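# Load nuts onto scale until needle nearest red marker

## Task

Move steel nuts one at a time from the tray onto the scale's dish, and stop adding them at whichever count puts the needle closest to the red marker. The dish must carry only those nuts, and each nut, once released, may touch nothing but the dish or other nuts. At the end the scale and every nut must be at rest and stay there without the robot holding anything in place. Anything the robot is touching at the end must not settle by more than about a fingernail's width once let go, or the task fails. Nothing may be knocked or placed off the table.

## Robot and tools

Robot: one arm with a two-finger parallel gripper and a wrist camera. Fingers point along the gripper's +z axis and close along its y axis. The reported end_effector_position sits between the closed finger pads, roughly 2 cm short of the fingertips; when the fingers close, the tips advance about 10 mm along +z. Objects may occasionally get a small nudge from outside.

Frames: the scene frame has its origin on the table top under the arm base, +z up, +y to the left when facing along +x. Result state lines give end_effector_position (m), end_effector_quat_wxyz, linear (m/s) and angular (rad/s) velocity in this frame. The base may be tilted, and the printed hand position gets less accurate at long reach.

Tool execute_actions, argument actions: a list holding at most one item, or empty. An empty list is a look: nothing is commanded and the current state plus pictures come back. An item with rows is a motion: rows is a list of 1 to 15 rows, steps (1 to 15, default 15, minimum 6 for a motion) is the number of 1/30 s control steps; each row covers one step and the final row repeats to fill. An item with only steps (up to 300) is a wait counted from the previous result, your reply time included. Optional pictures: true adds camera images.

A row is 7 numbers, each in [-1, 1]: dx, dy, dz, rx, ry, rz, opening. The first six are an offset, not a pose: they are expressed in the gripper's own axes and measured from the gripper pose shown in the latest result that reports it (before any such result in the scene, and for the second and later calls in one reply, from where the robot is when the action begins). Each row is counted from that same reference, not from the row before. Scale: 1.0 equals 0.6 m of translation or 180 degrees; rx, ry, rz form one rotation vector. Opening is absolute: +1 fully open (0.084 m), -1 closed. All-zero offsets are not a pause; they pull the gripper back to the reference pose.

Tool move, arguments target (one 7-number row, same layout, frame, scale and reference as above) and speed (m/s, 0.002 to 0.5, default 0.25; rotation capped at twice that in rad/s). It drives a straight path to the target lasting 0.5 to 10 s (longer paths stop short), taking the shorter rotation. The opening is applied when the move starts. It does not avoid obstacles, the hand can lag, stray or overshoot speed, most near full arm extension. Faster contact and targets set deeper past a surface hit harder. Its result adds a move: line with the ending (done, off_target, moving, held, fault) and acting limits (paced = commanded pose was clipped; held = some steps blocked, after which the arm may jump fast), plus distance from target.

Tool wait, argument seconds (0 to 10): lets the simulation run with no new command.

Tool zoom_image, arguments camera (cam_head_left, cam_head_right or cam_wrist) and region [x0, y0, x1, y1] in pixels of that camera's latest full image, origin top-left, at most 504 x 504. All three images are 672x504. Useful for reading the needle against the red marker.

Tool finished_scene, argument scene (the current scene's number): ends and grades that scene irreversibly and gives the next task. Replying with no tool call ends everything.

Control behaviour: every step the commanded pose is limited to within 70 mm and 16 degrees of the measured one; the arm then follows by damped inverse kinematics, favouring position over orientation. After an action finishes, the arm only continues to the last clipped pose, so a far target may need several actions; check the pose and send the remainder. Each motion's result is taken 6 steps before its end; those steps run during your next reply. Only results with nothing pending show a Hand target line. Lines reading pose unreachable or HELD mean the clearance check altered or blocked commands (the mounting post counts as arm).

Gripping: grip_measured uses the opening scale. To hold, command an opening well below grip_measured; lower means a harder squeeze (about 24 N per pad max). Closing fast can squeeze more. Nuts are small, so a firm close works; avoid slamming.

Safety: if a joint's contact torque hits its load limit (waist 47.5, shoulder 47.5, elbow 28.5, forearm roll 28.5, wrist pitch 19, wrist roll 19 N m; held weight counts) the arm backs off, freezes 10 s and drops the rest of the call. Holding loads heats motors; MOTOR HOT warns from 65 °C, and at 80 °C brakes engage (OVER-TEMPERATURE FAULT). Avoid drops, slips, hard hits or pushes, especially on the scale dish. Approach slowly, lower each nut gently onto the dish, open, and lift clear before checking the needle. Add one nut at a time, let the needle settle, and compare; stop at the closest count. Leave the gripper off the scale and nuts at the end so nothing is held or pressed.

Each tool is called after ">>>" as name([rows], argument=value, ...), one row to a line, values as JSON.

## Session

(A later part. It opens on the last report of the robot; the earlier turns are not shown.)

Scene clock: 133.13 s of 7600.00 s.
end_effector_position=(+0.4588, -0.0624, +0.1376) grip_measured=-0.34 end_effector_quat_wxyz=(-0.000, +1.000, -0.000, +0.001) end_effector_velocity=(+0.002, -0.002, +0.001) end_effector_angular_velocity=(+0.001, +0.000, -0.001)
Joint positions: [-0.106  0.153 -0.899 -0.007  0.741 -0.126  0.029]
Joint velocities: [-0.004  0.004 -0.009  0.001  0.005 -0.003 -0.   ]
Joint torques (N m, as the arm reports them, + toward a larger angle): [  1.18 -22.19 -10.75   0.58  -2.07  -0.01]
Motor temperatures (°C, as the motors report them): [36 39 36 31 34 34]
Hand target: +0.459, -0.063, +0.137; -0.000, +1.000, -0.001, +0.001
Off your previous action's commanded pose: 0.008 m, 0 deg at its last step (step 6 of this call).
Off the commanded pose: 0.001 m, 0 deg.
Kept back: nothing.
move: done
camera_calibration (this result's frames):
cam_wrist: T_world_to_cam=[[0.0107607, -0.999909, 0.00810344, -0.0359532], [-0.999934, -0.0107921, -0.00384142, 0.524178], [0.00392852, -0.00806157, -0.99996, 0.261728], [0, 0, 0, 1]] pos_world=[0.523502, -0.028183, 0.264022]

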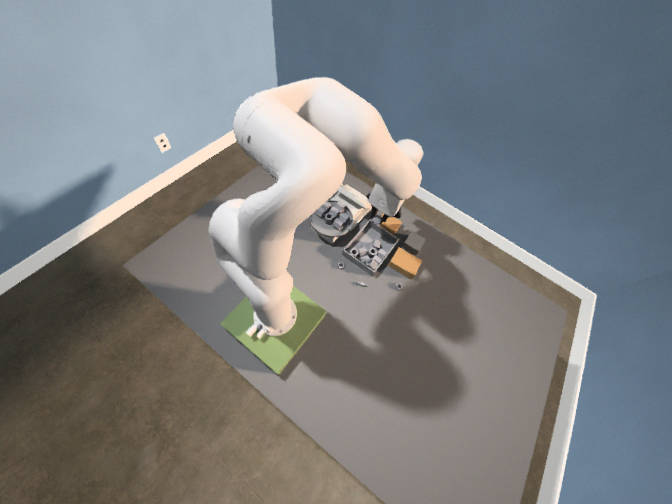

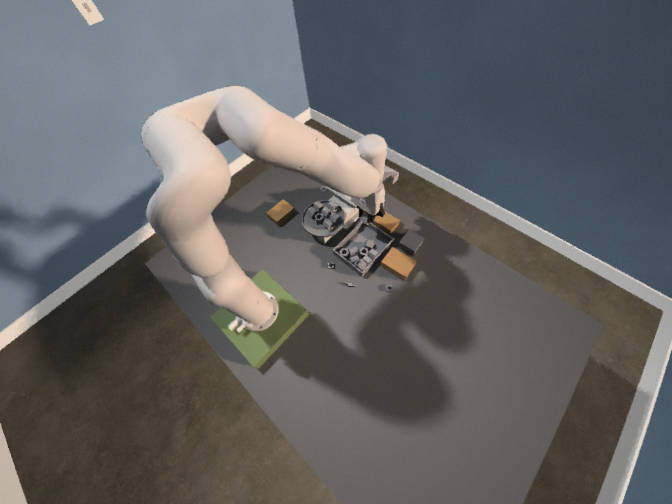

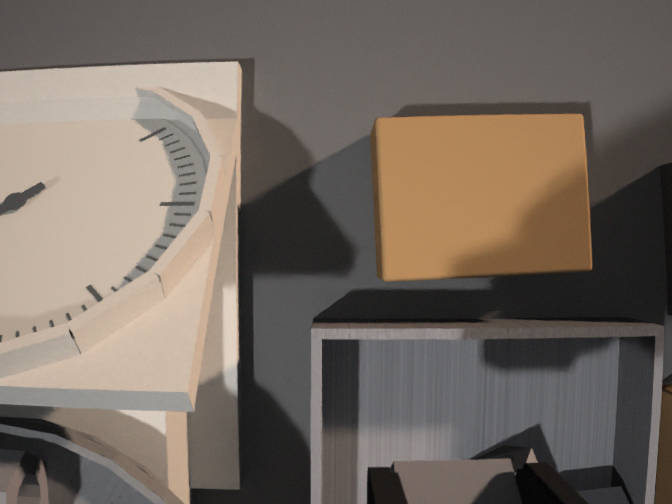

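>>> move(target=[0,0,0.149,0,0,0,-0.65], speed=0.2)

>>> move(target=[0,0,0.007,0,0,0,-0.65], speed=0.012)

Scene clock: 134.37 s of 7600.00 s.
end_effector_position=(+0.4594, -0.0622, +0.0488) grip_measured=-0.34 end_effector_quat_wxyz=(-0.000, +1.000, -0.000, +0.002) end_effector_velocity=(-0.001, +0.000, -0.003) end_effector_angular_velocity=(+0.000, +0.003, +0.000)
Joint positions: [-0.107  0.365 -0.874 -0.009  0.503 -0.125  0.029]
Joint velocities: [ 0.     0.008 -0.001 -0.001 -0.004  0.    -0.   ]
Joint torques (N m, as the arm reports them, + toward a larger angle): [  1.05 -23.65  -9.14   0.51  -2.18  -0.1 ]
Motor temperatures (°C, as the motors report them): [36 39 36 31 34 34]
Hand target: +0.459, -0.062, +0.048; -0.000, +1.000, -0.000, +0.001
Off the commanded pose: 0.001 m, 0 deg.
Kept back: nothing.
move: done
camera_calibration (this result's frames):
cam_wrist: T_world_to_cam=[[0.011056, -0.999908, 0.00781535, -0.0351388], [-0.999927, -0.0110935, -0.00477449, 0.524424], [0.00486075, -0.007762, -0.999958, 0.17253], [0, 0, 0, 1]] pos_world=[0.523936, -0.0279786, 0.175302]

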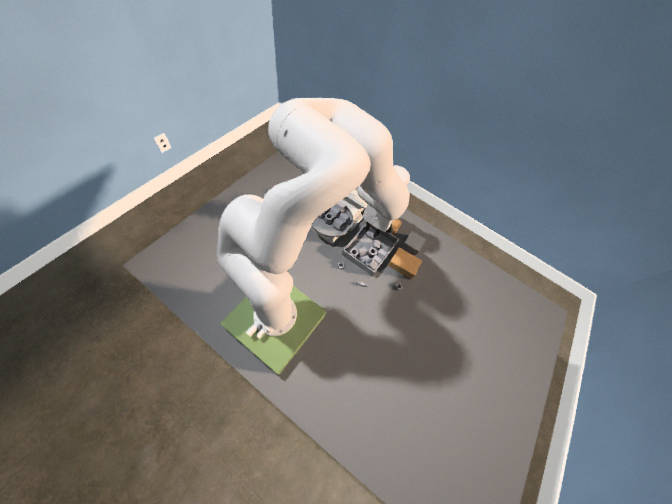

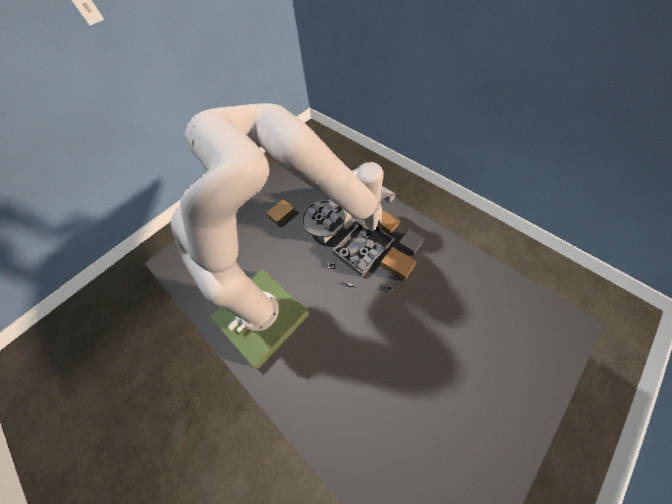

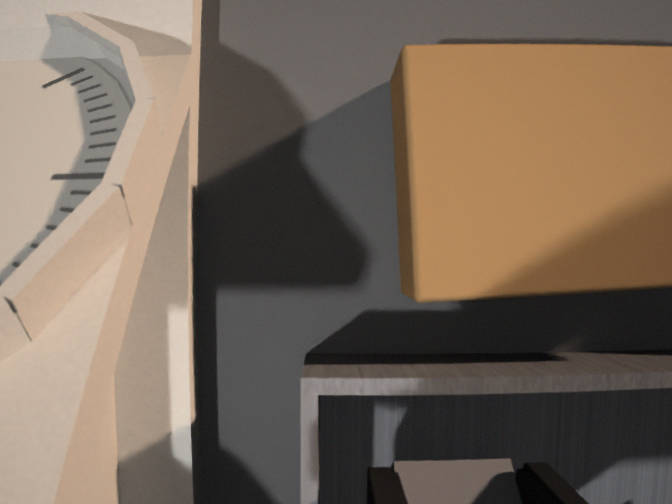

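Scene clock: 135.07 s of 7600.00 s.
end_effector_position=(+0.4594, -0.0622, +0.0447) grip_measured=-0.34 end_effector_quat_wxyz=(-0.000, +1.000, -0.000, +0.002) end_effector_velocity=(-0.000, -0.000, -0.001) end_effector_angular_velocity=(-0.002, +0.000, +0.003)
Joint positions: [-0.107  0.376 -0.875 -0.009  0.493 -0.125  0.029]
Joint velocities: [ 0.     0.003  0.    -0.004 -0.003 -0.     0.   ]
Joint torques (N m, as the arm reports them, + toward a larger angle): [  0.85 -24.15  -8.95   0.51  -2.2   -0.04]
Motor temperatures (°C, as the motors report them): [36 39 36 31 34 34]
Hand target: +0.459, -0.062, +0.045; -0.000, +1.000, -0.000, +0.002
Off the commanded pose: 0.000 m, 0 deg.
Kept back: nothing.
move: done
camera_calibration (this result's frames):
cam_wrist: T_world_to_cam=[[0.0110668, -0.999908, 0.00778072, -0.0350941], [-0.999927, -0.0111034, -0.00467302, 0.52438], [0.00475899, -0.00772844, -0.999959, 0.16848], [0, 0, 0, 1]] pos_world=[0.523929, -0.0279664, 0.171197]

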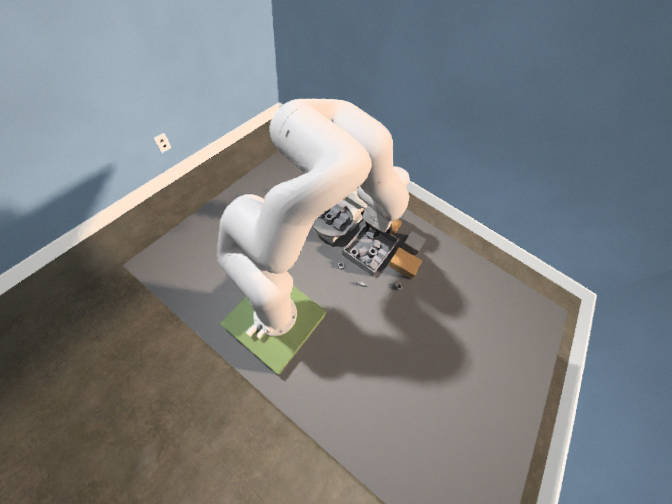

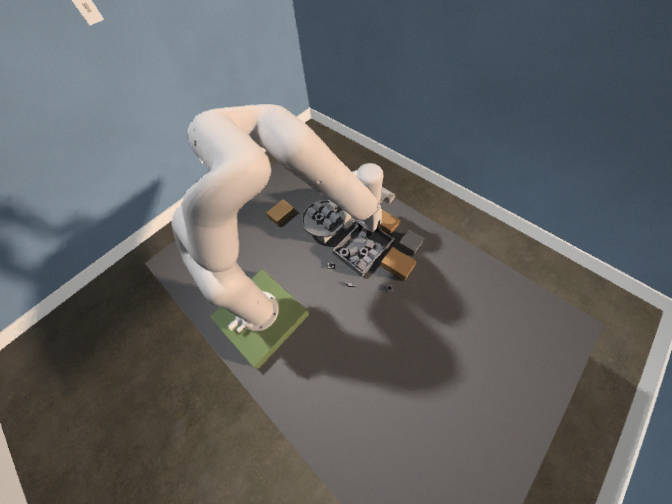

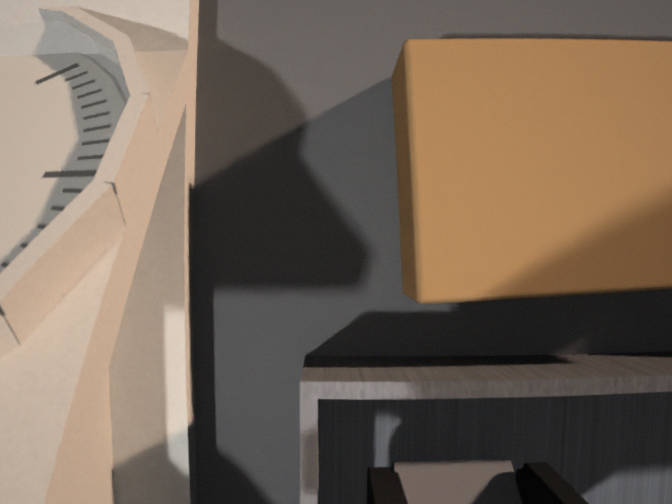

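>>> execute_actions([
  {"rows":[[0,0,0.001,0,0,0,-0.65],[0,0,0.0015,0,0,0,-0.65],[0,0,0.002,0,0,0,-0.65],[0,0,0.002,0,0,0,-0.5],[0,0,0.002,0,0,0,-0.2],[0,0,0.002,0,0,0,-0.2],[0,0,0.002,0,0,0,-0.2],[0,0,0.002,0,0,0,-0.2],[0,0,0.002,0,0,0,-0.2],[0,0,0.002,0,0,0,-0.2],[0,0,-0.004,0,0,0,-0.2],[0,0,-0.012,0,0,0,-0.2],[0,0,-0.022,0,0,0,-0.2],[0,0,-0.032,0,0,0,-0.2],[0,0,-0.04,0,0,0,-0.2]]},
])

>>> wait(seconds=0.5)

>>> zoom_image(camera="cam_head_right", region=[290,180,410,290])

Scene clock: 135.63 s of 7600.00 s.
end_effector_position=(+0.4596, -0.0622, +0.0438) grip_measured=-0.23 end_effector_quat_wxyz=(-0.000, +1.000, -0.000, +0.002) end_effector_velocity=(+0.003, -0.000, +0.002) end_effector_angular_velocity=(-0.002, -0.009, +0.002)
Joint positions: [-0.107  0.379 -0.875 -0.009  0.49  -0.125  0.034]
Joint velocities: [ 0.    -0.    -0.003 -0.001 -0.005 -0.001  0.017]
Joint torques (N m, as the arm reports them, + toward a larger angle): [  1.06 -23.13  -8.51   0.55  -1.96  -0.06]
Motor temperatures (°C, as the motors report them): [36 39 36 31 34 34]
Steps of this call (steps 1 to 8: nothing new was sent; steps 9 to 17: the first 9 steps of this action). Readings (end_effector_position):
9: (+0.4594, -0.0622, +0.0446)
10: (+0.4595, -0.0622, +0.0445)
12: (+0.4595, -0.0622, +0.0442)
16: (+0.4595, -0.0622, +0.0437)
17: the state above

Scene clock: 136.33 s of 7600.00 s.
end_effector_position=(+0.4594, -0.0622, +0.0673) grip_measured=-0.22 end_effector_quat_wxyz=(-0.000, +1.000, -0.000, +0.002) end_effector_velocity=(+0.001, -0.001, +0.002) end_effector_angular_velocity=(+0.000, -0.002, -0.002)
Joint positions: [-0.107  0.316 -0.873 -0.008  0.551 -0.125  0.035]
Joint velocities: [-0.001 -0.004 -0.001  0.001  0.003  0.    -0.   ]
Joint torques (N m, as the arm reports them, + toward a larger angle): [  0.87 -22.77  -9.04   0.62  -2.02  -0.09]
Motor temperatures (°C, as the motors report them): [36 39 36 31 34 34]
Hand target: +0.460, -0.062, +0.068; -0.000, +1.000, -0.000, +0.002
Off the commanded pose: 0.001 m, 0 deg.
Kept back: nothing.
Steps of this call (steps 1 to 6: the last 6 steps of your previous action; steps 7 to 21: nothing new was sent). Readings (end_effector_position):
1: (+0.4597, -0.0622, +0.0438)
2: (+0.4597, -0.0622, +0.0438)
4: (+0.4590, -0.0621, +0.0451)
8: (+0.4595, -0.0622, +0.0583)
21: the state above
camera_calibration (this result's frames):
cam_wrist: T_world_to_cam=[[0.0110036, -0.999908, 0.00789845, -0.0353231], [-0.999927, -0.0110421, -0.00484385, 0.524546], [0.00493062, -0.00784457, -0.999957, 0.191011], [0, 0, 0, 1]] pos_world=[0.523954, -0.0280294, 0.193823]

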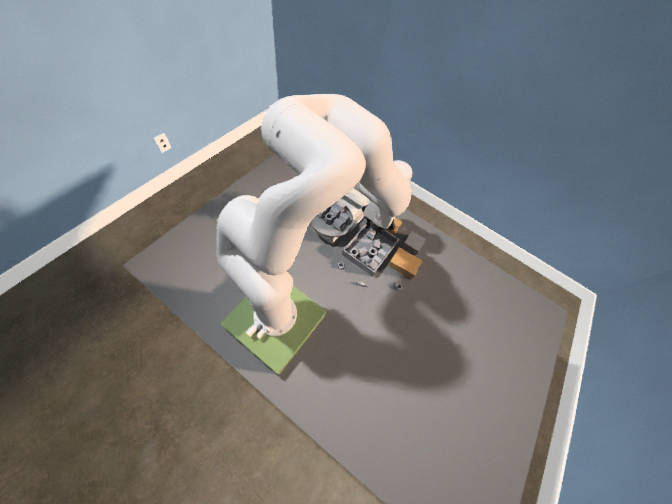

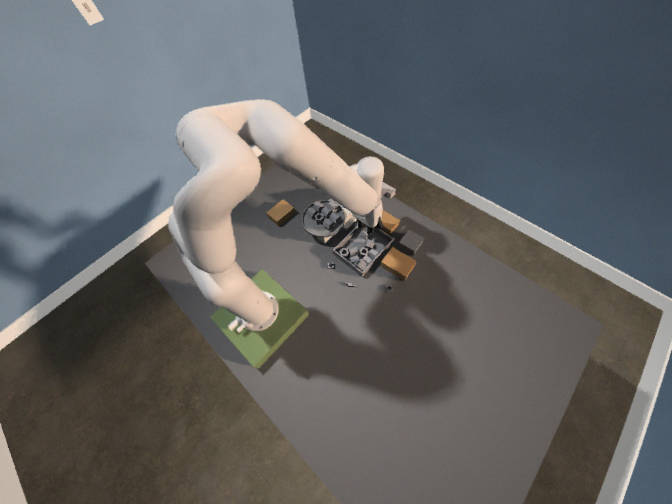

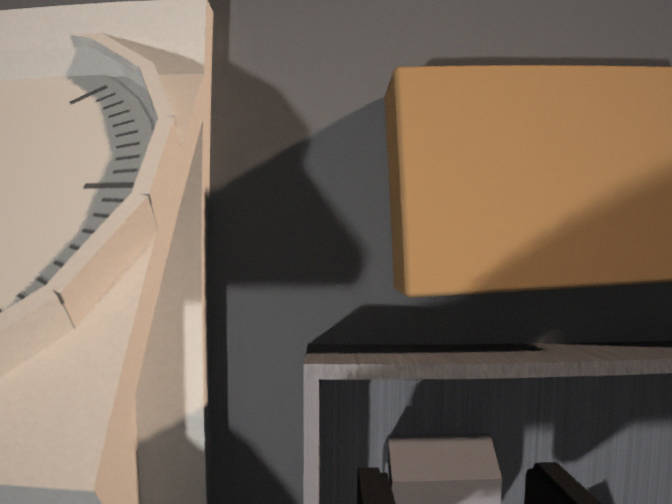

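Region (290, 180, 410, 290) of cam_head_right's 672x504 image, scaled by 4.200, with more detail than that image has; it fills the top 462 rows of this view, and the rest is white.

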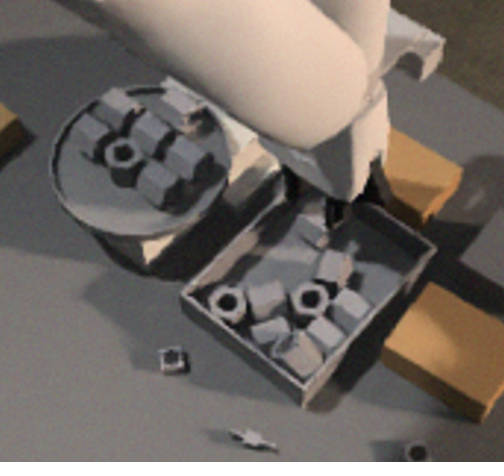

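>>> finished_scene(scene=2)

The scene is finished: the task was done.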